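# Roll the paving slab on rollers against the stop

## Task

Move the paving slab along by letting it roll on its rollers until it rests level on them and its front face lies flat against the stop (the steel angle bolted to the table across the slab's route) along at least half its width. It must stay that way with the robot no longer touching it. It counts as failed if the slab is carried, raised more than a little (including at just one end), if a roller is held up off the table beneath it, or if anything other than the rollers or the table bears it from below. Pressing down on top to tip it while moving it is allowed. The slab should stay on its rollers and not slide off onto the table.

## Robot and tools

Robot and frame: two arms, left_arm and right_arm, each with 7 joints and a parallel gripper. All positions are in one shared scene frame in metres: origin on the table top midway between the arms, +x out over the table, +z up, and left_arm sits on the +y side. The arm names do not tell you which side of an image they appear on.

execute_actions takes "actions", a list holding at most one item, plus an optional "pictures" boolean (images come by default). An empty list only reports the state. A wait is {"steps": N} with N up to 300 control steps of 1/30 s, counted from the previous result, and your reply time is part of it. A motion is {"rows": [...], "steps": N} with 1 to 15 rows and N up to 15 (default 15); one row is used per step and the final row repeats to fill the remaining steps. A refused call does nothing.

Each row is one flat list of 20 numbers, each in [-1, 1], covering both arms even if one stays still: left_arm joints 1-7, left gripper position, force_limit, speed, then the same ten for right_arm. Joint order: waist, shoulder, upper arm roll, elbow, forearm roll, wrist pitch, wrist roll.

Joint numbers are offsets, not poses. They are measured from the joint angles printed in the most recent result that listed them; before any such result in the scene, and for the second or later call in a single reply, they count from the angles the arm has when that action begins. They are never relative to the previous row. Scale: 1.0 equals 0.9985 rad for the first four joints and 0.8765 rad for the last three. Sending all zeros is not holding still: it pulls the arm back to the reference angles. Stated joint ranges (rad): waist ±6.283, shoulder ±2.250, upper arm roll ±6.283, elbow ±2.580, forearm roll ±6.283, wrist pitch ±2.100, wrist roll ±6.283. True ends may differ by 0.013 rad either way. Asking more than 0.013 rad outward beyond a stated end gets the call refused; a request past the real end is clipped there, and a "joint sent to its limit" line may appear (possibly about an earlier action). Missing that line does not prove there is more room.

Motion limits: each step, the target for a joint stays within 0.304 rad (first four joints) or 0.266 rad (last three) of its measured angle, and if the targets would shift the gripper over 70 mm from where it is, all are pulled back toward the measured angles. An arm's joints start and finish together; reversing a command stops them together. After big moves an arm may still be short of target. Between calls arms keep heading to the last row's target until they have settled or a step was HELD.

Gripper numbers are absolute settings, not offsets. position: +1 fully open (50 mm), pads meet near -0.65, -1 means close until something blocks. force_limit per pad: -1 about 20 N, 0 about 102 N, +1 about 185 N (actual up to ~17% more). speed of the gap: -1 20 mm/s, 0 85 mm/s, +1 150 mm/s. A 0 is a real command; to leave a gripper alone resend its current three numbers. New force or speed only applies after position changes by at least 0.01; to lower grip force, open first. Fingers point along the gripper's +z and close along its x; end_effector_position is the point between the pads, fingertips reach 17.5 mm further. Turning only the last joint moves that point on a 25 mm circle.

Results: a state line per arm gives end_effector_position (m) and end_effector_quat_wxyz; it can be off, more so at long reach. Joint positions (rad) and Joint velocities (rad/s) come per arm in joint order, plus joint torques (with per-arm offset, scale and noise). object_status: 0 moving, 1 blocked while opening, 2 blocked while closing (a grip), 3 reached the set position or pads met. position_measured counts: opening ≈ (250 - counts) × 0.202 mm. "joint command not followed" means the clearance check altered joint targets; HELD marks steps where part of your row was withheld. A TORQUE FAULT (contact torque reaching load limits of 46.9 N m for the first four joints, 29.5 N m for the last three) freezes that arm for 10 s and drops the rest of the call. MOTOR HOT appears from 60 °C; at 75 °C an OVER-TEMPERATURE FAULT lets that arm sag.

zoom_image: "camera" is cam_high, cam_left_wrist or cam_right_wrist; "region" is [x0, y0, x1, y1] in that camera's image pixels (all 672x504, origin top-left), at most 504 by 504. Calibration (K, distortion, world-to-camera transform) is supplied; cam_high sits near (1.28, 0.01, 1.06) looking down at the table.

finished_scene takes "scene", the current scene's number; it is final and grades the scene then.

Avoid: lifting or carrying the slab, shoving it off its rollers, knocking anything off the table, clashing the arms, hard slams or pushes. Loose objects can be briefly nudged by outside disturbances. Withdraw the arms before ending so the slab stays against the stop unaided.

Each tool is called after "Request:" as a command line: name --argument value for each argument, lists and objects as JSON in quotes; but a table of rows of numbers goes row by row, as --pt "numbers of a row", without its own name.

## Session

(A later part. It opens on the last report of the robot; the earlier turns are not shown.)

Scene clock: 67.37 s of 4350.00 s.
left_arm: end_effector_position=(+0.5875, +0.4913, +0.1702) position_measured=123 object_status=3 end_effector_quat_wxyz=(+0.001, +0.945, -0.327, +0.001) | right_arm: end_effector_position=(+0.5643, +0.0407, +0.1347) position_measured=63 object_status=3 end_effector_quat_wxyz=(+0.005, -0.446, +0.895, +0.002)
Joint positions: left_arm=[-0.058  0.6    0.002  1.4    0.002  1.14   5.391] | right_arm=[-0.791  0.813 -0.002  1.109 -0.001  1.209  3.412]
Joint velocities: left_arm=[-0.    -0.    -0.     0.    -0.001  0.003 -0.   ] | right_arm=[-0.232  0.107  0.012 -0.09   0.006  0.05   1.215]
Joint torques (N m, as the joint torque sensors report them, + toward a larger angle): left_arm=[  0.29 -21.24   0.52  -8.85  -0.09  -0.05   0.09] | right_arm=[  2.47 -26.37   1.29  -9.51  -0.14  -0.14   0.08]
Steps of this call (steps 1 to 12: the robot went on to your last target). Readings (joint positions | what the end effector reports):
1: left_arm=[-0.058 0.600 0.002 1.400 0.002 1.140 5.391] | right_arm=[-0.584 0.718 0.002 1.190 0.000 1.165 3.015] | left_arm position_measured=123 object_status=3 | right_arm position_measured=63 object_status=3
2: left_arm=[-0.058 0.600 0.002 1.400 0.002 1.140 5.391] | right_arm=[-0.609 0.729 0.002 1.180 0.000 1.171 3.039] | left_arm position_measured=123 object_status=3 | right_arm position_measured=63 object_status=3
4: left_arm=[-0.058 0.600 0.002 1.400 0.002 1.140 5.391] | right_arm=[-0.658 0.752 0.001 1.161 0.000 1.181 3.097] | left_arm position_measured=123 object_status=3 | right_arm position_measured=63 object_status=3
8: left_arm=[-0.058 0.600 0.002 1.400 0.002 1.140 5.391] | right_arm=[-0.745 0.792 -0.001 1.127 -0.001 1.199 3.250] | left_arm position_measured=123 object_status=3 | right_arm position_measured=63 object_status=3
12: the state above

Now absolute targets from this: q1 −.8245, q2 .8291, q4 1.0962, q6 1.2163, q7 3.9385.

Request:
execute_actions --actions '[{"rows":[[0,0,0,0,0,0,0,0.2,0,0,-0.0335,0.016,0,-0.013,0,0.008,0.6,0.6,0,1]],"steps":15}]'

Scene clock: 69.00 s of 4350.00 s.
left_arm: end_effector_position=(+0.5875, +0.4913, +0.1702) position_measured=123 object_status=3 end_effector_quat_wxyz=(+0.001, +0.945, -0.327, +0.001) | right_arm: end_effector_position=(+0.5581, +0.0705, +0.1289) position_measured=63 object_status=3 end_effector_quat_wxyz=(+0.000, +0.676, -0.737, -0.001)
Joint positions: left_arm=[-0.058  0.6    0.002  1.4    0.002  1.14   5.391] | right_arm=[-0.825  0.829 -0.002  1.096 -0.001  1.216  3.938]
Joint velocities: left_arm=[-0. -0. -0. -0. -0. -0.  0.] | right_arm=[-0.     0.     0.    -0.     0.     0.001  0.   ]
Joint torques (N m, as the joint torque sensors report them, + toward a larger angle): left_arm=[ -0.02 -21.51   0.3   -8.99  -0.07  -0.14   0.09] | right_arm=[ -0.32 -26.33   0.26  -9.31   0.04  -0.06   0.05]
Steps of this call (steps 1 to 30: the robot went on to your last target; steps 31 to 34: nothing new was sent; steps 35 to 49: all 15 steps of this action). Readings (joint positions | what the end effector reports):
35: left_arm=[-0.058 0.600 0.002 1.400 0.002 1.140 5.391] | right_arm=[-0.825 0.829 0.000 1.096 -0.000 1.216 3.611] | left_arm position_measured=123 object_status=3 | right_arm position_measured=63 object_status=3
36: left_arm=[-0.058 0.600 0.002 1.400 0.002 1.140 5.391] | right_arm=[-0.825 0.829 0.000 1.096 -0.000 1.216 3.620] | left_arm position_measured=123 object_status=3 | right_arm position_measured=63 object_status=3
38: left_arm=[-0.058 0.600 0.002 1.400 0.002 1.140 5.391] | right_arm=[-0.825 0.829 -0.000 1.096 -0.000 1.216 3.671] | left_arm position_measured=123 object_status=3 | right_arm position_measured=63 object_status=3
42: left_arm=[-0.058 0.600 0.002 1.400 0.002 1.140 5.391] | right_arm=[-0.825 0.829 -0.001 1.096 -0.001 1.216 3.831] | left_arm position_measured=123 object_status=3 | right_arm position_measured=63 object_status=3
49: the state above
camera_calibration (this result's frames):
cam_left_wrist: T_world_to_cam=[[0.789396, -0.613885, 0.0000300774, -0.160215], [-0.613044, -0.788313, 0.052342, 0.764595], [-0.0321083, -0.041337, -0.998629, 0.375989], [0, 0, 0, 1]] pos_world=[0.607276, 0.519929, 0.335458]
cam_right_wrist: T_world_to_cam=[[-0.077888, -0.996863, 0.0140915, 0.106109], [-0.996587, 0.0774629, -0.0285438, 0.596855], [0.0273627, -0.0162666, -0.999493, 0.275772], [0, 0, 0, 1]] pos_world=[0.595537, 0.0640282, 0.291174]

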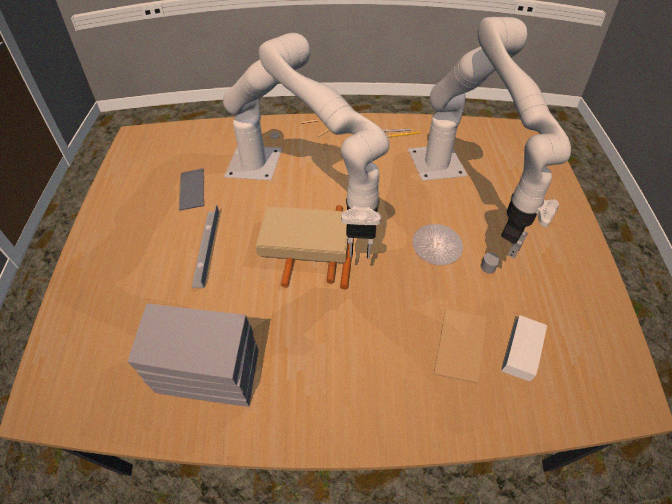

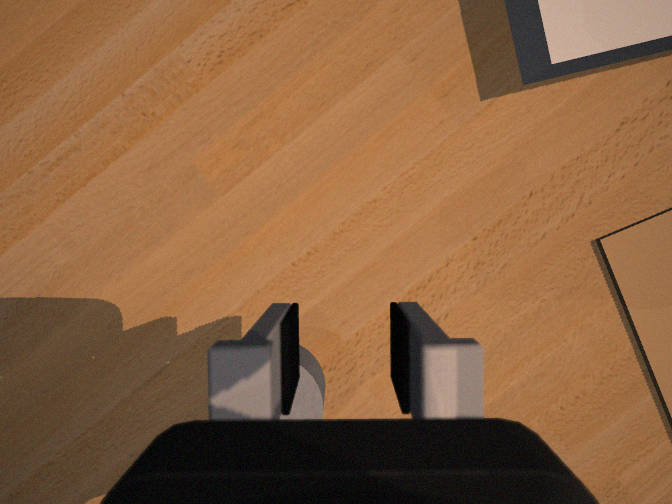

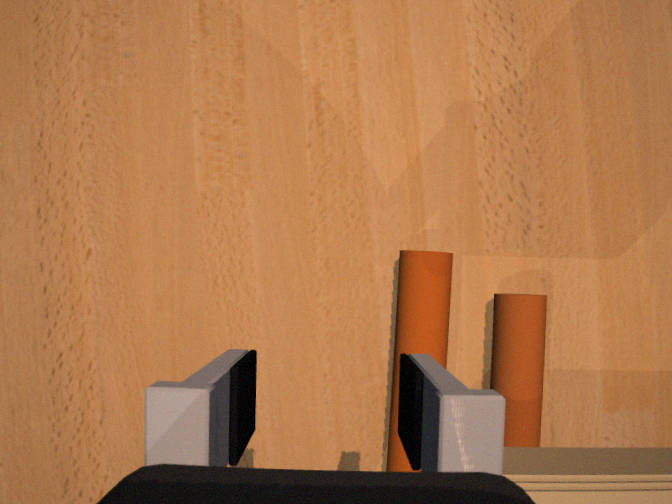

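Request:
execute_actions --actions '[{"rows":[[0,0,0,0,0,0,0,0.2,0,0,0.0605,-0.0175,0,0.0355,0,-0.02,0.02,0.3,0,1]],"steps":15}]'

Scene clock: 77.57 s of 4350.00 s.
left_arm: end_effector_position=(+0.5875, +0.4913, +0.1702) position_measured=123 object_status=3 end_effector_quat_wxyz=(+0.001, +0.945, -0.327, +0.001) | right_arm: end_effector_position=(+0.5732, +0.0356, +0.1288) position_measured=107 object_status=3 end_effector_quat_wxyz=(+0.000, +0.660, -0.751, -0.001)
Joint positions: left_arm=[-0.058  0.6    0.002  1.4    0.002  1.14   5.391] | right_arm=[-0.765  0.812 -0.002  1.131 -0.001  1.199  3.956]
Joint velocities: left_arm=[ 0.     0.    -0.001 -0.     0.    -0.002  0.001] | right_arm=[ 0.003 -0.002  0.001  0.001  0.001  0.    -0.   ]
Joint torques (N m, as the joint torque sensors report them, + toward a larger angle): left_arm=[  0.29 -21.48   0.52  -9.2   -0.05  -0.26   0.27] | right_arm=[  0.32 -25.61   0.59  -8.98  -0.37  -0.09   0.08]
Steps of this call (steps 1 to 15: the robot went on to your last target; steps 16 to 90: nothing new was sent; then 5.07 s passed at rest; steps 91 to 105: all 15 steps of this action). Readings (joint positions | what the end effector reports):
91: left_arm=[-0.058 0.600 0.002 1.400 0.002 1.140 5.391] | right_arm=[-0.823 0.829 -0.002 1.096 -0.001 1.216 3.938] | left_arm position_measured=123 object_status=3 | right_arm position_measured=81 object_status=0
92: left_arm=[-0.058 0.600 0.002 1.400 0.002 1.140 5.391] | right_arm=[-0.817 0.827 -0.004 1.100 -0.002 1.214 3.940] | left_arm position_measured=123 object_status=3 | right_arm position_measured=102 object_status=0
94: left_arm=[-0.058 0.600 0.002 1.400 0.002 1.140 5.391] | right_arm=[-0.791 0.819 -0.006 1.115 -0.003 1.207 3.947] | left_arm position_measured=123 object_status=3 | right_arm position_measured=107 object_status=0
98: left_arm=[-0.058 0.600 0.002 1.400 0.002 1.140 5.391] | right_arm=[-0.766 0.813 0.002 1.131 0.001 1.199 3.956] | left_arm position_measured=123 object_status=3 | right_arm position_measured=107 object_status=0
105: the state above
camera_calibration (this result's frames):
cam_left_wrist: T_world_to_cam=[[0.789396, -0.613884, 0.0000318843, -0.160217], [-0.613044, -0.788313, 0.0523399, 0.764597], [-0.0321055, -0.0413364, -0.998629, 0.375987], [0, 0, 0, 1]] pos_world=[0.607277, 0.519929, 0.335458]
cam_right_wrist: T_world_to_cam=[[-0.120164, -0.992649, 0.0144754, 0.0965202], [-0.992408, 0.119724, -0.028139, 0.610667], [0.026199, -0.0177468, -0.999499, 0.275502], [0, 0, 0, 1]] pos_world=[0.610412, 0.0275881, 0.29115]

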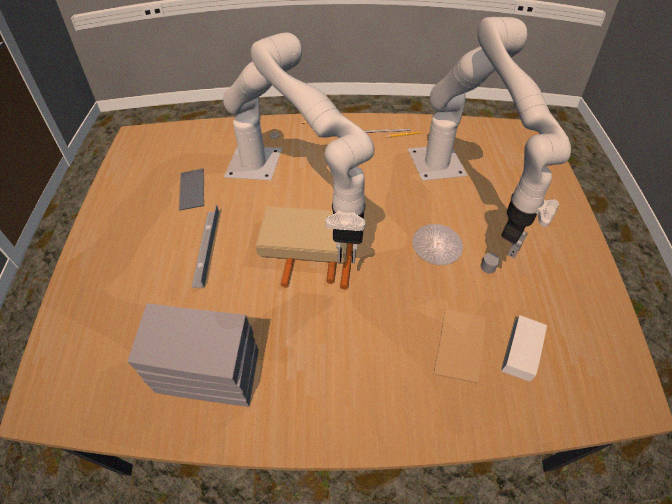

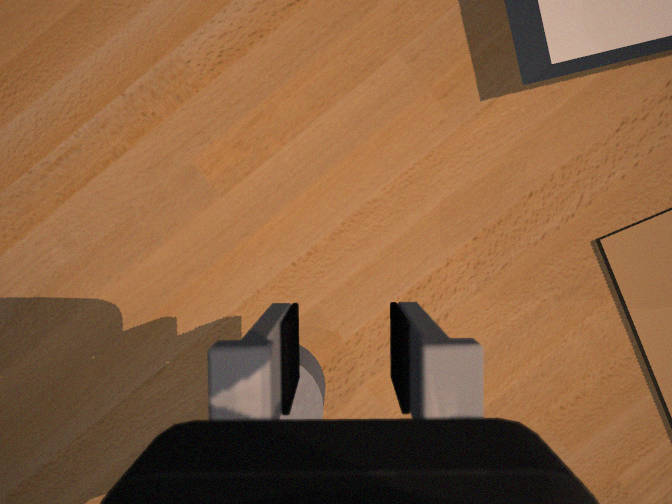

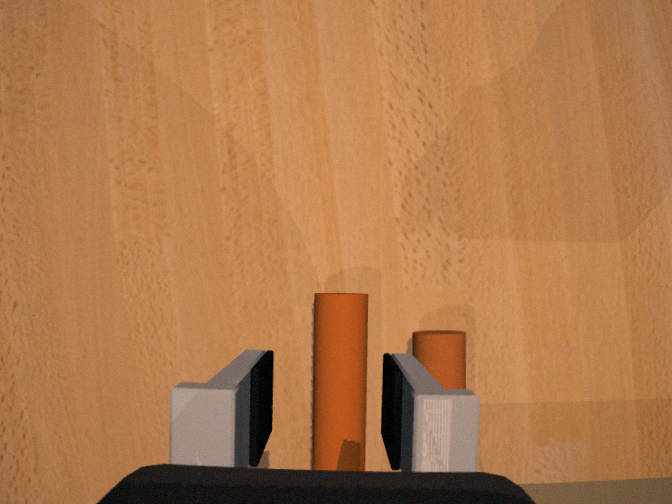

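Request:
execute_actions --actions '[{"rows":[[0,0,0,0,0,0,0,0.2,0,0,0.011,0.04,0,0.032,0,-0.083,0.0125,0.3,0,1],[0,0,0,0,0,0,0,0.2,0,0,0.011,0.04,0,0.032,0,-0.083,0.0125,0.3,0,1],[0,0,0,0,0,0,0,0.2,0,0,0.011,0.04,0,0.032,0,-0.083,0.0125,0.3,0,1],[0,0,0,0,0,0,0,0.2,0,0,0.011,0.134,0,0.1075,0,-0.276,0.0125,0.3,0,1]],"steps":15}]'

Scene clock: 82.13 s of 4350.00 s.
left_arm: end_effector_position=(+0.5875, +0.4913, +0.1702) position_measured=123 object_status=3 end_effector_quat_wxyz=(+0.001, +0.945, -0.327, +0.001) | right_arm: end_effector_position=(+0.5772, +0.0305, +0.0195) position_measured=107 object_status=3 end_effector_quat_wxyz=(-0.001, +0.660, -0.751, -0.001)
Joint positions: left_arm=[-0.058  0.6    0.002  1.4    0.002  1.14   5.391] | right_arm=[-0.754  0.945 -0.002  1.239 -0.001  0.957  3.967]
Joint velocities: left_arm=[-0.     0.    -0.001  0.    -0.    -0.    -0.001] | right_arm=[ 0.001  0.009  0.    -0.005 -0.    -0.002  0.   ]
Joint torques (N m, as the joint torque sensors report them, + toward a larger angle): left_arm=[  0.1  -21.48   0.64  -8.81  -0.21  -0.3    0.21] | right_arm=[ -0.45 -26.1    0.41  -7.85   0.05  -0.35   0.09]
Steps of this call (steps 1 to 15: the robot went on to your last target; steps 16 to 90: nothing new was sent; then 1.07 s passed at rest; steps 91 to 105: all 15 steps of this action). Readings (joint positions | what the end effector reports):
91: left_arm=[-0.058 0.600 0.002 1.400 0.002 1.140 5.391] | right_arm=[-0.764 0.813 -0.002 1.132 -0.001 1.197 3.956] | left_arm position_measured=123 object_status=3 | right_arm position_measured=107 object_status=3
92: left_arm=[-0.058 0.600 0.002 1.400 0.002 1.140 5.391] | right_arm=[-0.762 0.819 -0.002 1.135 -0.001 1.188 3.957] | left_arm position_measured=123 object_status=3 | right_arm position_measured=107 object_status=3
94: left_arm=[-0.058 0.600 0.002 1.400 0.002 1.140 5.391] | right_arm=[-0.757 0.843 -0.002 1.153 -0.001 1.146 3.963] | left_arm position_measured=123 object_status=3 | right_arm position_measured=107 object_status=3
98: left_arm=[-0.058 0.600 0.002 1.400 0.002 1.140 5.391] | right_arm=[-0.754 0.918 -0.001 1.215 -0.001 1.010 3.966] | left_arm position_measured=123 object_status=3 | right_arm position_measured=107 object_status=3
105: the state above
camera_calibration (this result's frames):
cam_left_wrist: T_world_to_cam=[[0.789396, -0.613884, 0.000033863, -0.160218], [-0.613044, -0.788313, 0.0523378, 0.764598], [-0.0321026, -0.041336, -0.998629, 0.375985], [0, 0, 0, 1]] pos_world=[0.607278, 0.519929, 0.335458]
cam_right_wrist: T_world_to_cam=[[-0.120457, -0.992629, 0.0133388, 0.0936725], [-0.992338, 0.120028, -0.0293104, 0.61213], [0.0274933, -0.0167672, -0.999481, 0.165256], [0, 0, 0, 1]] pos_world=[0.61418, 0.0222804, 0.181863]

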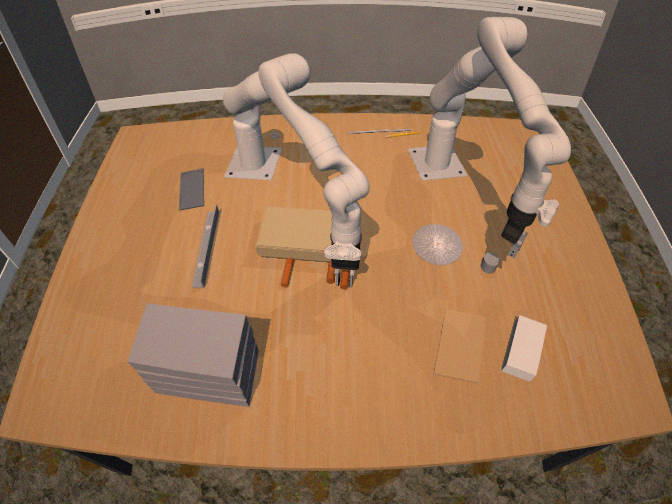

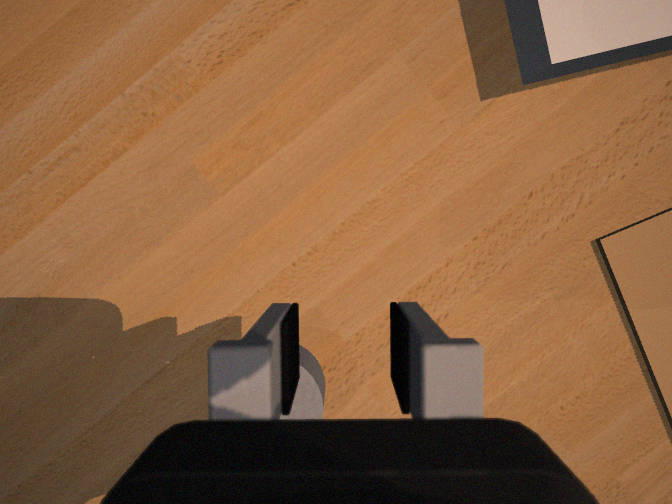

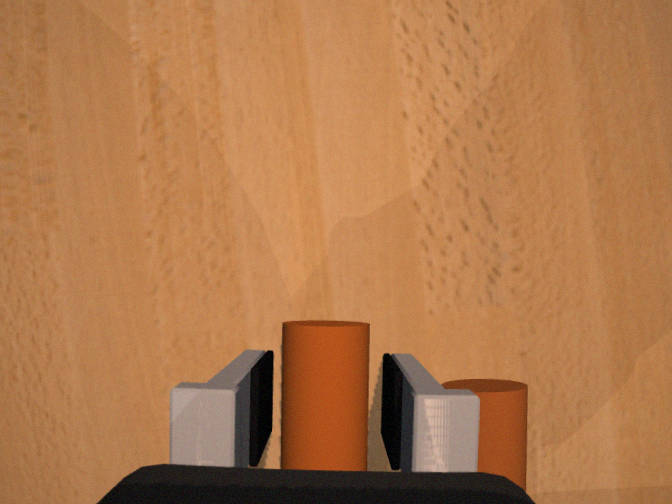

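Request:
execute_actions --actions '[{"rows":[[0,0,0,0,0,0,0,0.2,0,0,0,0,0,0,0,0,0,-1,0.6,1]],"steps":10}]' --pictures false

Scene clock: 83.80 s of 4350.00 s.
left_arm: end_effector_position=(+0.5875, +0.4913, +0.1702) position_measured=123 object_status=3 end_effector_quat_wxyz=(+0.001, +0.945, -0.327, +0.001) | right_arm: end_effector_position=(+0.5771, +0.0304, +0.0195) position_measured=154 object_status=2 end_effector_quat_wxyz=(-0.000, +0.660, -0.751, -0.001)
Joint positions: left_arm=[-0.058  0.6    0.002  1.4    0.002  1.14   5.391] | right_arm=[-0.754  0.945 -0.002  1.239 -0.001  0.957  3.967]
Joint velocities: left_arm=[ 0.     0.    -0.     0.     0.     0.    -0.001] | right_arm=[ 0. -0. -0.  0.  0.  0. -0.]
Joint torques (N m, as the joint torque sensors report them, + toward a larger angle): left_arm=[  0.04 -21.4    0.36  -8.86  -0.11  -0.39   0.02] | right_arm=[ -0.01 -26.64   0.33  -8.29   0.05  -0.23  -0.01]
Steps of this call (steps 1 to 15: the robot went on to your last target; steps 16 to 40: nothing new was sent; steps 41 to 50: all 10 steps of this action). Readings (joint positions | what the end effector reports):
41: left_arm=[-0.058 0.600 0.002 1.400 0.002 1.140 5.391] | right_arm=[-0.754 0.946 -0.002 1.239 -0.001 0.957 3.967] | left_arm position_measured=123 object_status=3 | right_arm position_measured=125 object_status=0
42: left_arm=[-0.058 0.600 0.002 1.400 0.002 1.140 5.391] | right_arm=[-0.754 0.945 -0.002 1.239 -0.001 0.957 3.967] | left_arm position_measured=123 object_status=3 | right_arm position_measured=150 object_status=0
44: left_arm=[-0.058 0.600 0.002 1.400 0.002 1.140 5.391] | right_arm=[-0.754 0.945 -0.002 1.239 -0.001 0.957 3.967] | left_arm position_measured=123 object_status=3 | right_arm position_measured=154 object_status=0
48: left_arm=[-0.058 0.600 0.002 1.400 0.002 1.140 5.391] | right_arm=[-0.754 0.945 -0.002 1.239 -0.001 0.957 3.967] | left_arm position_measured=123 object_status=3 | right_arm position_measured=154 object_status=0
50: the state above

Request:
execute_actions --actions '[{"rows":[[0,0,0,0,0,0,0,0.2,0,0,-0.007,0.005,0,-0.015,0,0.011,-0.008,-1,0.6,1],[0,0,0,0,0,0,0,0.2,0,0,-0.013,0.01,0,-0.03,0,0.023,-0.015,-1,0.6,1],[0,0,0,0,0,0,0,0.2,0,0,-0.02,0.014,0,-0.044,0,0.035,-0.023,-1,0.6,1],[0,0,0,0,0,0,0,0.2,0,0,-0.0267,0.019,0,-0.059,0,0.046,-0.031,-1,0.6,1]],"steps":14}]'

Scene clock: 87.30 s of 4350.00 s.
left_arm: end_effector_position=(+0.5875, +0.4913, +0.1702) position_measured=123 object_status=3 end_effector_quat_wxyz=(+0.001, +0.945, -0.327, +0.001) | right_arm: end_effector_position=(+0.5776, +0.0505, +0.0236) position_measured=154 object_status=2 end_effector_quat_wxyz=(-0.000, +0.660, -0.752, -0.001)
Joint positions: left_arm=[-0.058  0.6    0.002  1.4    0.002  1.14   5.391] | right_arm=[-0.78   0.963 -0.002  1.18  -0.001  0.997  3.939]
Joint velocities: left_arm=[-0.    -0.     0.    -0.001 -0.    -0.001  0.001] | right_arm=[-0.002  0.004 -0.001 -0.    -0.     0.    -0.   ]
Joint torques (N m, as the joint torque sensors report them, + toward a larger angle): left_arm=[  0.08 -21.47   0.56  -9.14   0.11  -0.47   0.11] | right_arm=[ -0.2  -27.67   0.17  -8.44  -0.27  -0.05   0.33]
Steps of this call (steps 1 to 15: the robot went on to your last target; steps 16 to 90: nothing new was sent; then 0.03 s passed at rest; steps 91 to 104: all 14 steps of this action). Readings (joint positions | what the end effector reports):
91: left_arm=[-0.058 0.600 0.002 1.400 0.002 1.140 5.391] | right_arm=[-0.754 0.945 -0.001 1.238 -0.001 0.958 3.966] | left_arm position_measured=123 object_status=3 | right_arm position_measured=154 object_status=2
92: left_arm=[-0.058 0.600 0.002 1.400 0.002 1.140 5.391] | right_arm=[-0.757 0.948 -0.001 1.233 -0.000 0.961 3.964] | left_arm position_measured=123 object_status=3 | right_arm position_measured=154 object_status=2
94: left_arm=[-0.058 0.600 0.002 1.400 0.002 1.140 5.391] | right_arm=[-0.766 0.955 -0.000 1.212 -0.000 0.976 3.955] | left_arm position_measured=123 object_status=3 | right_arm position_measured=154 object_status=2
98: left_arm=[-0.058 0.600 0.002 1.400 0.002 1.140 5.391] | right_arm=[-0.779 0.962 -0.003 1.182 -0.001 0.996 3.940] | left_arm position_measured=123 object_status=3 | right_arm position_measured=154 object_status=2
104: the state above
camera_calibration (this result's frames):
cam_left_wrist: T_world_to_cam=[[0.789396, -0.613885, 0.000037767, -0.160221], [-0.613045, -0.788313, 0.0523335, 0.764602], [-0.032097, -0.041335, -0.99863, 0.375982], [0, 0, 0, 1]] pos_world=[0.607281, 0.519929, 0.335458]
cam_right_wrist: T_world_to_cam=[[-0.121214, -0.992534, 0.0135177, 0.113961], [-0.992252, 0.120783, -0.0291019, 0.610203], [0.0272519, -0.0169406, -0.999485, 0.169791], [0, 0, 0, 1]] pos_world=[0.614662, 0.0422845, 0.185921]

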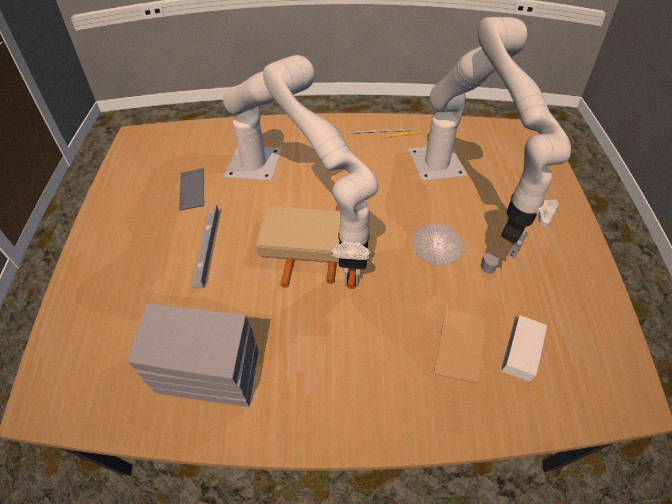

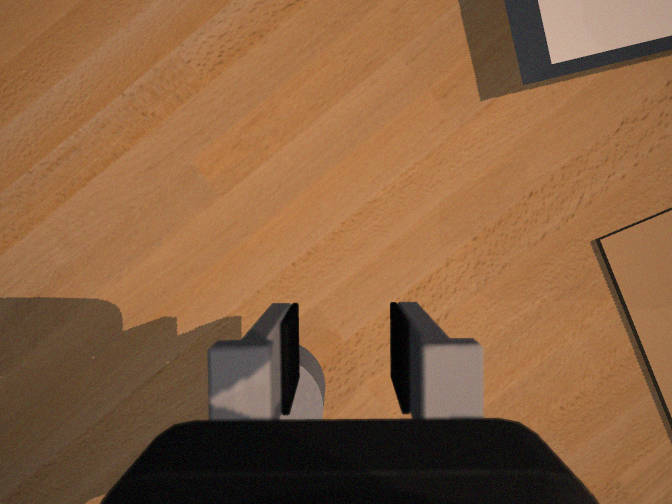

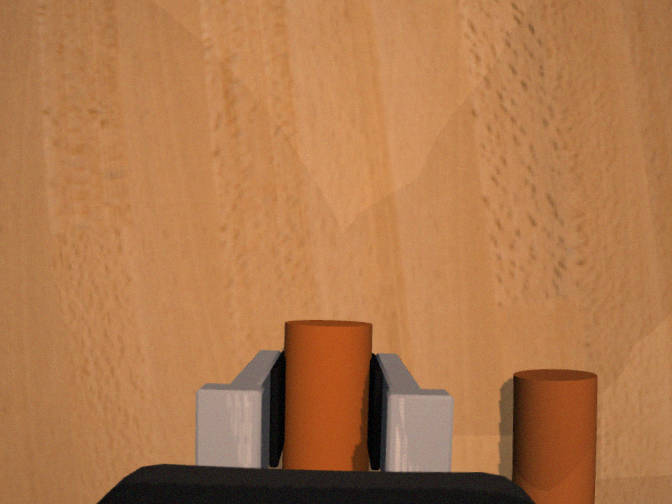

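Request:
execute_actions --actions '[{"rows":[[0,0,0,0,0,0,0,0.2,0,0,0,-0.125,0,-0.11,0,0.27,0,-1,0.6,1]],"steps":12}]' --pictures false

Request:
execute_actions --actions '[{"rows":[[0,0,0,0,0,0,0,0.2,0,0,0.521,-0.243,0,0.483,0,-0.27,0.688,-1,0.6,1]],"steps":15}]' --pictures false

Scene clock: 93.13 s of 4350.00 s.
left_arm: end_effector_position=(+0.5875, +0.4913, +0.1702) position_measured=123 object_status=3 end_effector_quat_wxyz=(+0.001, +0.945, -0.327, +0.001) | right_arm: end_effector_position=(+0.5774, +0.0501, +0.1303) position_measured=154 object_status=2 end_effector_quat_wxyz=(+0.000, +0.660, -0.752, -0.001)
Joint positions: left_arm=[-0.058  0.6    0.002  1.4    0.002  1.14   5.391] | right_arm=[-0.78   0.84  -0.001  1.069 -0.001  1.234  3.939]
Joint velocities: left_arm=[ 0.     0.     0.    -0.    -0.    -0.001  0.001] | right_arm=[-0.    -0.009 -0.002  0.017 -0.     0.017 -0.   ]
Joint torques (N m, as the joint torque sensors report them, + toward a larger angle): left_arm=[ -0.21 -21.29   0.36  -8.99  -0.17  -0.2    0.11] | right_arm=[  0.34 -26.71  -0.18  -9.22  -0.24   0.01   0.14]
Steps of this call (steps 1 to 15: the robot went on to your last target; steps 16 to 90: nothing new was sent; then 2.43 s passed at rest; steps 91 to 102: all 12 steps of this action). Readings (joint positions | what the end effector reports):
91: left_arm=[-0.058 0.600 0.002 1.400 0.002 1.140 5.391] | right_arm=[-0.780 0.963 -0.002 1.179 -0.001 0.999 3.939] | left_arm position_measured=123 object_status=3 | right_arm position_measured=154 object_status=2
92: left_arm=[-0.058 0.600 0.002 1.400 0.002 1.140 5.391] | right_arm=[-0.780 0.957 -0.002 1.176 -0.001 1.009 3.939] | left_arm position_measured=123 object_status=3 | right_arm position_measured=154 object_status=2
94: left_arm=[-0.058 0.600 0.002 1.400 0.002 1.140 5.391] | right_arm=[-0.780 0.930 -0.002 1.154 -0.001 1.059 3.939] | left_arm position_measured=123 object_status=3 | right_arm position_measured=154 object_status=2
98: left_arm=[-0.058 0.600 0.002 1.400 0.002 1.140 5.391] | right_arm=[-0.780 0.857 -0.002 1.085 -0.001 1.199 3.939] | left_arm position_measured=123 object_status=3 | right_arm position_measured=154 object_status=2
102: the state above

Scene clock: 93.63 s of 4350.00 s.
left_arm: end_effector_position=(+0.5875, +0.4913, +0.1702) position_measured=123 object_status=3 end_effector_quat_wxyz=(+0.001, +0.945, -0.327, +0.001) | right_arm: end_effector_position=(+0.6073, -0.1345, +0.1432) position_measured=154 object_status=2 end_effector_quat_wxyz=(-0.018, +0.645, -0.764, +0.006)
Joint positions: left_arm=[-0.058  0.6    0.002  1.4    0.002  1.14   5.391] | right_arm=[-0.476  0.674 -0.002  1.359 -0.001  1.071  4.204]
Joint velocities: left_arm=[ 0.    -0.     0.    -0.    -0.     0.001  0.   ] | right_arm=[ 0.748 -0.262  0.005  0.656  0.002 -0.257  0.772]
Joint torques (N m, as the joint torque sensors report them, + toward a larger angle): left_arm=[  0.12 -21.25   0.48  -9.22  -0.11  -0.09   0.08] | right_arm=[ -1.05 -24.34  -0.03  -8.81  -0.06  -0.13   0.38]
Steps of this call (steps 1 to 15: all 15 steps of this action). Readings (joint positions | what the end effector reports):
1: left_arm=[-0.058 0.600 0.002 1.400 0.002 1.140 5.391] | right_arm=[-0.779 0.839 -0.002 1.071 -0.001 1.233 3.940] | left_arm position_measured=123 object_status=3 | right_arm position_measured=154 object_status=2
2: left_arm=[-0.058 0.600 0.002 1.400 0.002 1.140 5.391] | right_arm=[-0.773 0.833 -0.004 1.077 -0.002 1.228 3.944] | left_arm position_measured=123 object_status=3 | right_arm position_measured=154 object_status=2
4: left_arm=[-0.058 0.600 0.002 1.400 0.002 1.140 5.391] | right_arm=[-0.745 0.809 -0.006 1.104 -0.003 1.206 3.967] | left_arm position_measured=123 object_status=3 | right_arm position_measured=154 object_status=2
8: left_arm=[-0.058 0.600 0.002 1.400 0.002 1.140 5.391] | right_arm=[-0.647 0.744 -0.003 1.198 -0.001 1.142 4.051] | left_arm position_measured=123 object_status=3 | right_arm position_measured=154 object_status=2
15: the state above

Request:
execute_actions --actions '[{"rows":[[0,0,0,0,0,0,0,0.2,0,0,0.2175,-0.0765,0,0.1955,0,-0.093,0.386,-1,0.6,1]],"steps":15}]'

Scene clock: 95.27 s of 4350.00 s.
left_arm: end_effector_position=(+0.5875, +0.4913, +0.1702) position_measured=123 object_status=3 end_effector_quat_wxyz=(+0.001, +0.945, -0.327, +0.001) | right_arm: end_effector_position=(+0.5737, -0.2569, +0.1289) position_measured=154 object_status=2 end_effector_quat_wxyz=(-0.001, +0.690, -0.724, -0.001)
Joint positions: left_arm=[-0.058  0.6    0.002  1.4    0.002  1.14   5.391] | right_arm=[-0.259  0.598 -0.002  1.555 -0.001  0.989  4.542]
Joint velocities: left_arm=[ 0.    -0.     0.    -0.    -0.    -0.001 -0.   ] | right_arm=[ 0.001 -0.     0.     0.     0.     0.    -0.   ]
Joint torques (N m, as the joint torque sensors report them, + toward a larger angle): left_arm=[  0.23 -21.4    0.33  -9.03  -0.22  -0.38   0.26] | right_arm=[ -0.34 -21.37   0.5   -8.48   0.03  -0.17   0.02]
Steps of this call (steps 1 to 30: the robot went on to your last target; steps 31 to 34: nothing new was sent; steps 35 to 49: all 15 steps of this action). Readings (joint positions | what the end effector reports):
35: left_arm=[-0.058 0.600 0.002 1.400 0.002 1.140 5.391] | right_arm=[-0.260 0.597 -0.002 1.552 -0.001 0.996 4.542] | left_arm position_measured=123 object_status=3 | right_arm position_measured=154 object_status=2
36: left_arm=[-0.058 0.600 0.002 1.400 0.002 1.140 5.391] | right_arm=[-0.259 0.598 -0.002 1.553 -0.001 0.992 4.542] | left_arm position_measured=123 object_status=3 | right_arm position_measured=154 object_status=2
38: left_arm=[-0.058 0.600 0.002 1.400 0.002 1.140 5.391] | right_arm=[-0.259 0.598 -0.002 1.554 -0.001 0.990 4.542] | left_arm position_measured=123 object_status=3 | right_arm position_measured=154 object_status=2
42: left_arm=[-0.058 0.600 0.002 1.400 0.002 1.140 5.391] | right_arm=[-0.259 0.598 -0.002 1.555 -0.001 0.989 4.542] | left_arm position_measured=123 object_status=3 | right_arm position_measured=154 object_status=2
49: the state above
camera_calibration (this result's frames):
cam_left_wrist: T_world_to_cam=[[0.789396, -0.613885, 0.0000437336, -0.160225], [-0.613046, -0.788313, 0.0523271, 0.764607], [-0.0320883, -0.0413336, -0.99863, 0.375976], [0, 0, 0, 1]] pos_world=[0.607284, 0.51993, 0.335458]
cam_right_wrist: T_world_to_cam=[[-0.0391074, -0.999145, 0.0133857, -0.241823], [-0.998818, 0.0387005, -0.0294197, 0.629273], [0.0288765, -0.0145204, -0.999478, 0.269655], [0, 0, 0, 1]] pos_world=[0.611285, -0.262054, 0.291264]

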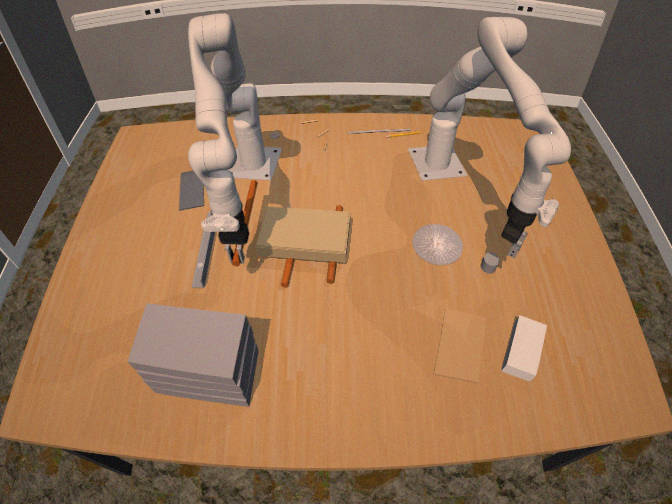

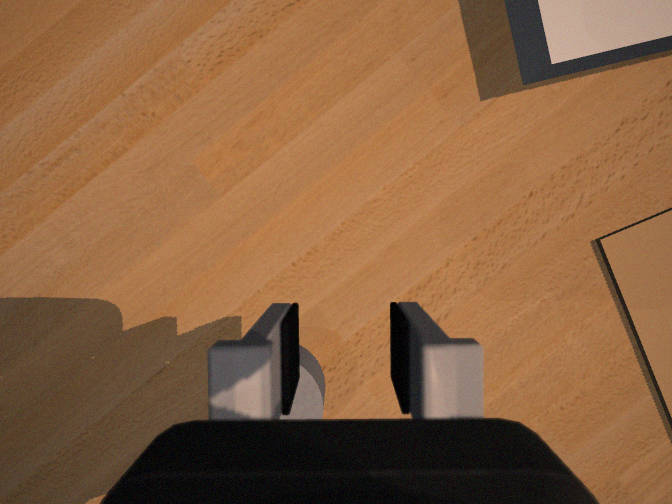

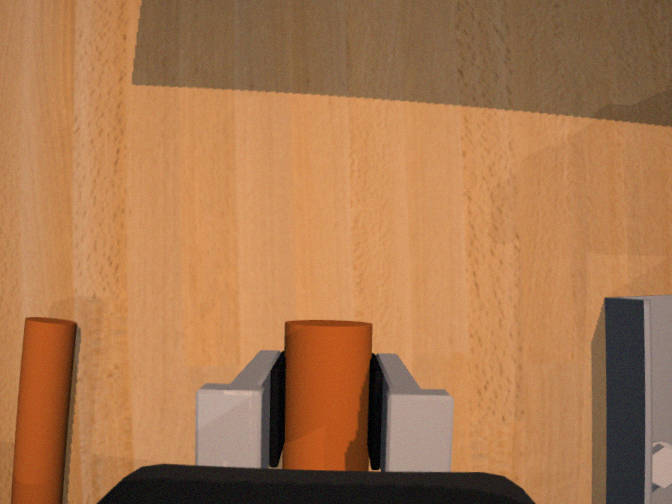

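Request:
zoom_image --camera "cam_high" --region '[180,160,380,310]'

Region (180, 160, 380, 310) of cam_high's 672x504 image, scaled by 2.520, with more detail than that image has; it fills the top 378 rows of this view, and the rest is white.

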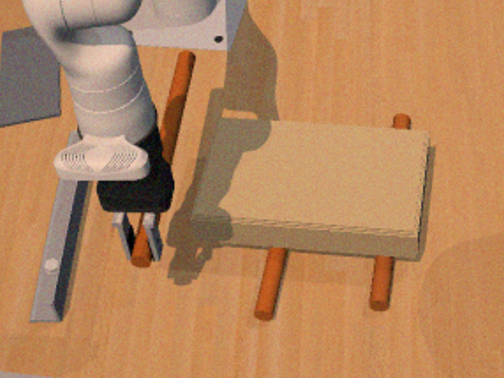

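Request:
execute_actions --actions '[{"rows":[[0,0,0,0,0,0,0,0.2,0,0,0.02,0.03,0,0.018,0,-0.055,0.023,-1,0.6,1],[0,0,0,0,0,0,0,0.2,0,0,0.02,0.03,0,0.018,0,-0.055,0.023,-1,0.6,1],[0,0,0,0,0,0,0,0.2,0,0,0.02,0.06,0,0.036,0,-0.11,0.023,-1,0.6,1],[0,0,0,0,0,0,0,0.2,0,0,0.02,0.169,0,0.101,0,-0.309,0.023,-1,0.6,1]],"steps":15}]'

Scene clock: 103.00 s of 4350.00 s.
left_arm: end_effector_position=(+0.5875, +0.4913, +0.1702) position_measured=123 object_status=3 end_effector_quat_wxyz=(+0.001, +0.945, -0.327, +0.001) | right_arm: end_effector_position=(+0.5749, -0.2667, +0.0218) position_measured=154 object_status=2 end_effector_quat_wxyz=(-0.002, +0.690, -0.724, +0.000)
Joint positions: left_arm=[-0.058  0.6    0.002  1.4    0.002  1.14   5.391] | right_arm=[-0.239  0.764 -0.002  1.656 -0.001  0.719  4.563]
Joint velocities: left_arm=[-0.     0.    -0.     0.001 -0.001  0.002  0.001] | right_arm=[ 0.002  0.022 -0.    -0.004 -0.    -0.004 -0.   ]
Joint torques (N m, as the joint torque sensors report them, + toward a larger angle): left_arm=[  0.07 -21.47   0.21  -8.82  -0.07   0.    -0.08] | right_arm=[ -0.17 -22.27   0.11  -6.52  -0.18   0.38   0.27]
Steps of this call (steps 1 to 15: the robot went on to your last target; steps 16 to 90: nothing new was sent; then 4.23 s passed at rest; steps 91 to 105: all 15 steps of this action). Readings (joint positions | what the end effector reports):
91: left_arm=[-0.058 0.600 0.002 1.400 0.002 1.140 5.391] | right_arm=[-0.258 0.599 -0.002 1.555 -0.001 0.988 4.543] | left_arm position_measured=123 object_status=3 | right_arm position_measured=154 object_status=2
92: left_arm=[-0.058 0.600 0.002 1.400 0.002 1.140 5.391] | right_arm=[-0.253 0.605 -0.003 1.557 -0.002 0.980 4.546] | left_arm position_measured=123 object_status=3 | right_arm position_measured=154 object_status=2
94: left_arm=[-0.058 0.600 0.002 1.400 0.002 1.140 5.391] | right_arm=[-0.243 0.632 -0.002 1.572 -0.001 0.939 4.558] | left_arm position_measured=123 object_status=3 | right_arm position_measured=154 object_status=2
98: left_arm=[-0.058 0.600 0.002 1.400 0.002 1.140 5.391] | right_arm=[-0.240 0.722 -0.002 1.627 -0.001 0.793 4.561] | left_arm position_measured=123 object_status=3 | right_arm position_measured=154 object_status=2
105: the state above
camera_calibration (this result's frames):
cam_left_wrist: T_world_to_cam=[[0.789396, -0.613885, 0.00004574, -0.160226], [-0.613046, -0.788313, 0.052325, 0.764608], [-0.0320854, -0.0413331, -0.99863, 0.375974], [0, 0, 0, 1]] pos_world=[0.607285, 0.51993, 0.335458]
cam_right_wrist: T_world_to_cam=[[-0.0392552, -0.999147, 0.0127949, -0.250053], [-0.998703, 0.0388159, -0.0329482, 0.627697], [0.0324235, -0.0140717, -0.999375, 0.160484], [0, 0, 0, 1]] pos_world=[0.611863, -0.271946, 0.184264]

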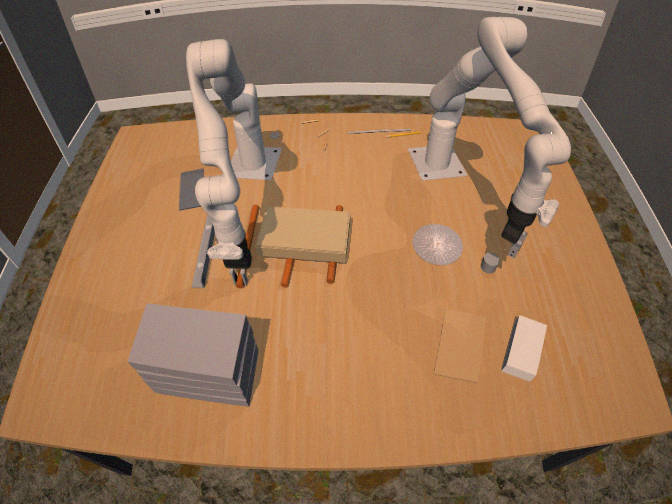

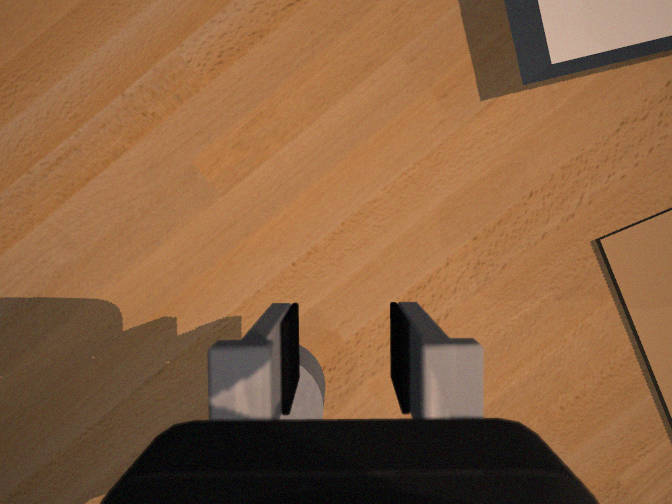

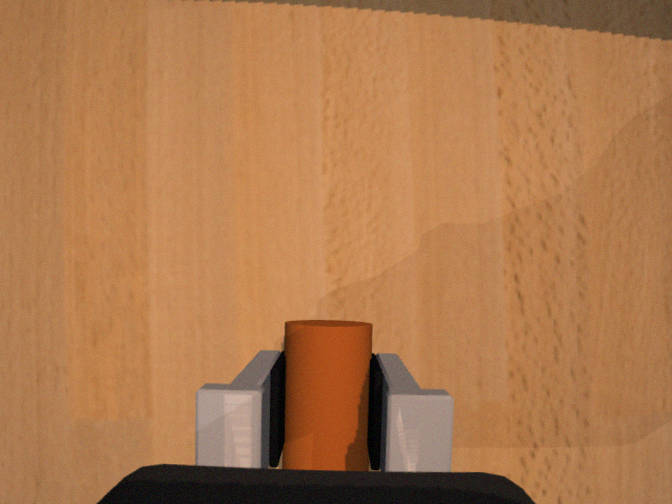

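Request:
execute_actions --actions '[{"rows":[[0,0,0,0,0,0,0,0.2,0,0,0,0.003,0,0,0,0,0,0.4,0,1],[0,0,0,0,0,0,0,0.2,0,0,0,0.003,0,0,0,0,0,0.4,0,1],[0,0,0,0,0,0,0,0.2,0,0,0,0.003,0,0,0,0,0,0.4,0,1],[0,0,0,0,0,0,0,0.2,0,0,0,0.003,0,0,0,0,0,0.4,0,1],[0,0,0,0,0,0,0,0.2,0,0,0,0.003,0,0,0,0,0,0.4,0,1],[0,0,0,0,0,0,0,0.2,0,0,0,-0.16,0,-0.095,0,0.29,0,0.4,0,1]],"steps":15}]' --pictures false

Scene clock: 111.90 s of 4350.00 s.
left_arm: end_effector_position=(+0.5875, +0.4913, +0.1702) position_measured=123 object_status=3 end_effector_quat_wxyz=(+0.001, +0.945, -0.327, +0.001) | right_arm: end_effector_position=(+0.5768, -0.2666, +0.1179) position_measured=92 object_status=3 end_effector_quat_wxyz=(-0.002, +0.690, -0.724, +0.000)
Joint positions: left_arm=[-0.058  0.6    0.002  1.4    0.002  1.14   5.391] | right_arm=[-0.239  0.615 -0.002  1.564 -0.001  0.959  4.563]
Joint velocities: left_arm=[ 0.    -0.    -0.001  0.001 -0.001 -0.    -0.   ] | right_arm=[ 0.    -0.223  0.001 -0.159 -0.     0.426 -0.   ]
Joint torques (N m, as the joint torque sensors report them, + toward a larger angle): left_arm=[  0.28 -21.35   0.45  -9.02  -0.09  -0.32   0.03] | right_arm=[ -0.08 -14.54   0.2   -6.04   0.01  -0.17   0.  ]
Steps of this call (steps 1 to 15: the robot went on to your last target; steps 16 to 90: nothing new was sent; then 5.40 s passed at rest; steps 91 to 105: all 15 steps of this action). Readings (joint positions | what the end effector reports):
91: left_arm=[-0.058 0.600 0.002 1.400 0.002 1.140 5.391] | right_arm=[-0.239 0.767 -0.002 1.655 -0.001 0.719 4.563] | left_arm position_measured=123 object_status=3 | right_arm position_measured=137 object_status=0
92: left_arm=[-0.058 0.600 0.002 1.400 0.002 1.140 5.391] | right_arm=[-0.239 0.767 -0.002 1.656 -0.001 0.719 4.563] | left_arm position_measured=123 object_status=3 | right_arm position_measured=112 object_status=0
94: left_arm=[-0.058 0.600 0.002 1.400 0.002 1.140 5.391] | right_arm=[-0.239 0.767 -0.002 1.656 -0.001 0.719 4.563] | left_arm position_measured=123 object_status=3 | right_arm position_measured=92 object_status=0
98: left_arm=[-0.058 0.600 0.002 1.400 0.002 1.140 5.391] | right_arm=[-0.239 0.748 -0.002 1.647 -0.001 0.745 4.563] | left_arm position_measured=123 object_status=3 | right_arm position_measured=92 object_status=0
105: the state above

Request:
execute_actions --actions '[{"rows":[[0,0,0,0,0,0,0,0.2,0,0,-0.495,-0.2145,0,0.392,0,-0.198,-0.51,0.2,0,1]],"steps":15}]' --pictures false

Request:
execute_actions --actions '[{"steps":10}]'

Scene clock: 114.13 s of 4350.00 s.
left_arm: end_effector_position=(+0.5875, +0.4913, +0.1702) position_measured=123 object_status=3 end_effector_quat_wxyz=(+0.001, +0.945, -0.327, +0.001) | right_arm: end_effector_position=(+0.4650, -0.1318, +0.1237) position_measured=123 object_status=3 end_effector_quat_wxyz=(-0.006, +0.706, -0.708, +0.001)
Joint positions: left_arm=[-0.058  0.6    0.002  1.4    0.002  1.14   5.391] | right_arm=[-0.586  0.449 -0.002  1.851 -0.001  0.83   4.26 ]
Joint velocities: left_arm=[-0.    -0.    -0.001  0.001 -0.001 -0.002 -0.001] | right_arm=[-0.906 -0.295 -0.005  0.633 -0.002 -0.272 -0.875]
Joint torques (N m, as the joint torque sensors report them, + toward a larger angle): left_arm=[ -0.01 -21.44   0.66  -8.85  -0.04  -0.36  -0.01] | right_arm=[  0.23 -17.75   0.51  -6.79   0.09   0.03   0.27]
Steps of this call (steps 1 to 30: the robot went on to your last target; steps 31 to 52: nothing new was sent; steps 53 to 67: all 15 steps of this action). Readings (joint positions | what the end effector reports):
53: left_arm=[-0.058 0.600 0.002 1.400 0.002 1.140 5.391] | right_arm=[-0.241 0.603 -0.002 1.562 -0.001 0.972 4.562] | left_arm position_measured=123 object_status=3 | right_arm position_measured=110 object_status=0
54: left_arm=[-0.058 0.600 0.002 1.400 0.002 1.140 5.391] | right_arm=[-0.247 0.599 -0.000 1.567 -0.000 0.969 4.558] | left_arm position_measured=123 object_status=3 | right_arm position_measured=121 object_status=0
56: left_arm=[-0.058 0.600 0.002 1.400 0.002 1.140 5.391] | right_arm=[-0.277 0.578 0.002 1.594 0.000 0.952 4.535] | left_arm position_measured=123 object_status=3 | right_arm position_measured=123 object_status=0
60: left_arm=[-0.058 0.600 0.002 1.400 0.002 1.140 5.391] | right_arm=[-0.383 0.519 -0.001 1.696 -0.001 0.897 4.444] | left_arm position_measured=123 object_status=3 | right_arm position_measured=123 object_status=0
67: the state above

Scene clock: 114.47 s of 4350.00 s.
left_arm: end_effector_position=(+0.5875, +0.4913, +0.1702) position_measured=123 object_status=3 end_effector_quat_wxyz=(+0.001, +0.945, -0.327, +0.001) | right_arm: end_effector_position=(+0.4090, -0.0975, +0.1180) position_measured=123 object_status=3 end_effector_quat_wxyz=(+0.001, +0.705, -0.709, -0.001)
Joint positions: left_arm=[-0.058  0.6    0.002  1.4    0.002  1.14   5.391] | right_arm=[-0.728  0.403 -0.002  1.956 -0.001  0.785  4.116]
Joint velocities: left_arm=[-0.     0.    -0.    -0.     0.001 -0.     0.   ] | right_arm=[-0.043 -0.019  0.014  0.002  0.003 -0.005 -0.   ]
Joint torques (N m, as the joint torque sensors report them, + toward a larger angle): left_arm=[  0.24 -21.32   0.23  -9.24  -0.26  -0.22   0.2 ] | right_arm=[ -0.59 -15.86   0.11  -7.27   0.17  -0.38   0.35]
Steps of this call (steps 1 to 10: the robot went on to your last target). Readings (joint positions | what the end effector reports):
1: left_arm=[-0.058 0.600 0.002 1.400 0.002 1.140 5.391] | right_arm=[-0.616 0.439 -0.002 1.872 -0.001 0.821 4.230] | left_arm position_measured=123 object_status=3 | right_arm position_measured=123 object_status=3
2: left_arm=[-0.058 0.600 0.002 1.400 0.002 1.140 5.391] | right_arm=[-0.645 0.430 -0.002 1.893 -0.001 0.812 4.201] | left_arm position_measured=123 object_status=3 | right_arm position_measured=123 object_status=3
4: left_arm=[-0.058 0.600 0.002 1.400 0.002 1.140 5.391] | right_arm=[-0.692 0.415 -0.004 1.928 -0.002 0.797 4.153] | left_arm position_measured=123 object_status=3 | right_arm position_measured=123 object_status=3
8: left_arm=[-0.058 0.600 0.002 1.400 0.002 1.140 5.391] | right_arm=[-0.725 0.404 -0.004 1.955 -0.002 0.786 4.116] | left_arm position_measured=123 object_status=3 | right_arm position_measured=123 object_status=3
10: the state above
camera_calibration (this result's frames):
cam_left_wrist: T_world_to_cam=[[0.789396, -0.613885, 0.0000497457, -0.160229], [-0.613046, -0.788313, 0.0523207, 0.764612], [-0.0320797, -0.0413322, -0.99863, 0.37597], [0, 0, 0, 1]] pos_world=[0.607288, 0.519931, 0.335458]
cam_right_wrist: T_world_to_cam=[[0.00358328, -0.999877, 0.0152809, -0.106625], [-0.999625, -0.00399615, -0.0270739, 0.454136], [0.0271316, -0.0151781, -0.999517, 0.266508], [0, 0, 0, 1]] pos_world=[0.447117, -0.100752, 0.280304]

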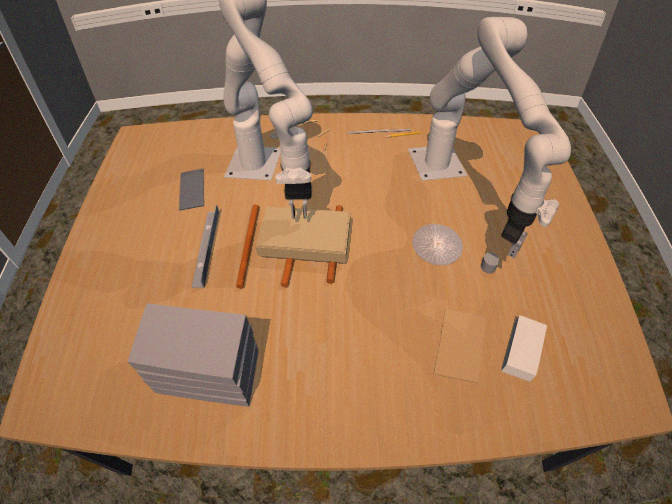

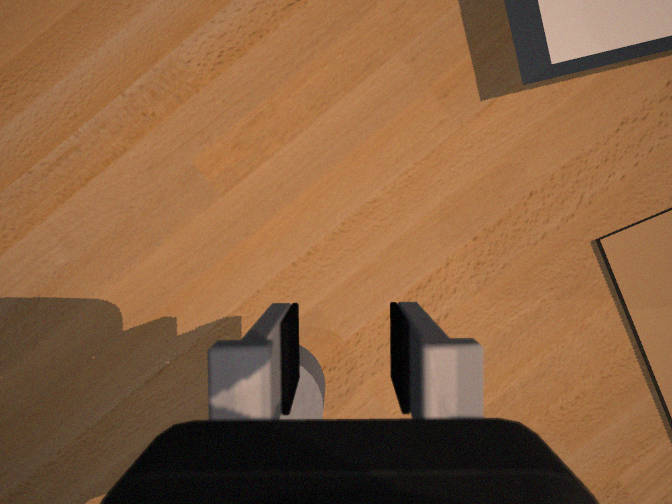

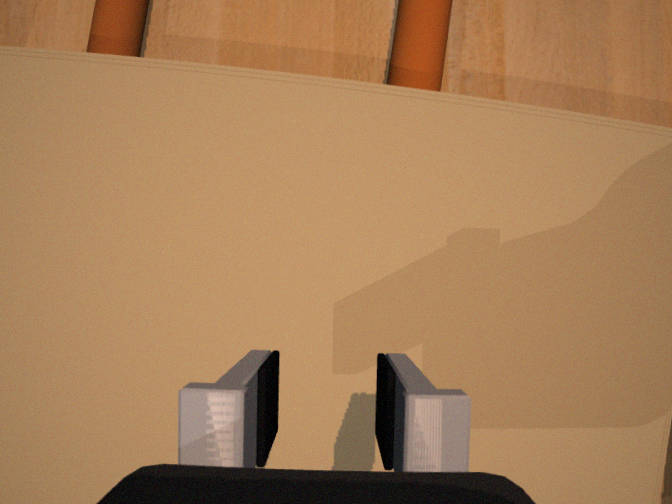

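Request:
execute_actions --actions '[{"rows":[[0,0,0,0,0,0,0,0.2,0,0,-0.002,0.02,0,0.012,0,-0.037,0,0.2,0,1],[0,0,0,0,0,0,0,0.2,0,0,-0.004,0.04,0,0.024,0,-0.075,0,0.2,0,1],[0,0,0,0,0,0,0,0.2,0,0,-0.005,0.052,0,0.032,0,-0.098,0,0.2,0,1],[0,0,0,0,0,0,0,0.2,0,0,-0.005,0.06,0,0.037,0,-0.113,0,0.2,0,1],[0,0,0,0,0,0,0,0.2,0,0,-0.005,0.066,0,0.041,0,-0.125,0,0.2,0,1],[0,0,0,0,0,0,0,0.2,0,0,-0.005,0.071,0,0.044,0,-0.134,0,0.2,0,1],[0,0,0,0,0,0,0,0.2,0,0,-0.005,0.075,0,0.046,0,-0.142,0,0.2,0,1],[0,0,0,0,0,0,0,0.2,0,0,-0.005,0.0795,0,0.049,0,-0.15,0,0.2,0,1]],"steps":12}]' --pictures false

Scene clock: 117.73 s of 4350.00 s.
left_arm: end_effector_position=(+0.5875, +0.4913, +0.1702) position_measured=123 object_status=3 end_effector_quat_wxyz=(+0.001, +0.945, -0.327, +0.001) | right_arm: end_effector_position=(+0.4096, -0.0902, +0.0841) position_measured=123 object_status=3 end_effector_quat_wxyz=(-0.008, +0.708, -0.706, -0.001)
Joint positions: left_arm=[-0.058  0.6    0.002  1.4    0.002  1.14   5.391] | right_arm=[-0.736  0.467 -0.007  2.001 -0.004  0.659  4.115]
Joint velocities: left_arm=[-0.     0.    -0.    -0.     0.     0.001  0.   ] | right_arm=[-0.016  0.002 -0.015 -0.003 -0.003 -0.027  0.001]
Joint torques (N m, as the joint torque sensors report them, + toward a larger angle): left_arm=[  0.16 -21.58   0.46  -9.11  -0.04  -0.24   0.08] | right_arm=[ 3.51 -3.58  3.72 -3.22  1.38 -2.73  0.2 ]
Steps of this call (steps 1 to 30: the robot went on to your last target; steps 31 to 86: nothing new was sent; steps 87 to 98: all 12 steps of this action). Readings (joint positions | what the end effector reports):
87: left_arm=[-0.058 0.600 0.002 1.400 0.002 1.140 5.391] | right_arm=[-0.733 0.402 -0.002 1.956 -0.001 0.784 4.116] | left_arm position_measured=123 object_status=3 | right_arm position_measured=123 object_status=3
88: left_arm=[-0.058 0.600 0.002 1.400 0.002 1.140 5.391] | right_arm=[-0.732 0.409 -0.002 1.958 -0.001 0.777 4.116] | left_arm position_measured=123 object_status=3 | right_arm position_measured=123 object_status=3
90: left_arm=[-0.058 0.600 0.002 1.400 0.002 1.140 5.391] | right_arm=[-0.732 0.435 -0.002 1.972 -0.001 0.739 4.116] | left_arm position_measured=123 object_status=3 | right_arm position_measured=123 object_status=3
94: left_arm=[-0.058 0.600 0.002 1.400 0.002 1.140 5.391] | right_arm=[-0.733 0.470 -0.003 1.998 -0.001 0.672 4.115] | left_arm position_measured=123 object_status=3 | right_arm position_measured=123 object_status=3
98: the state above


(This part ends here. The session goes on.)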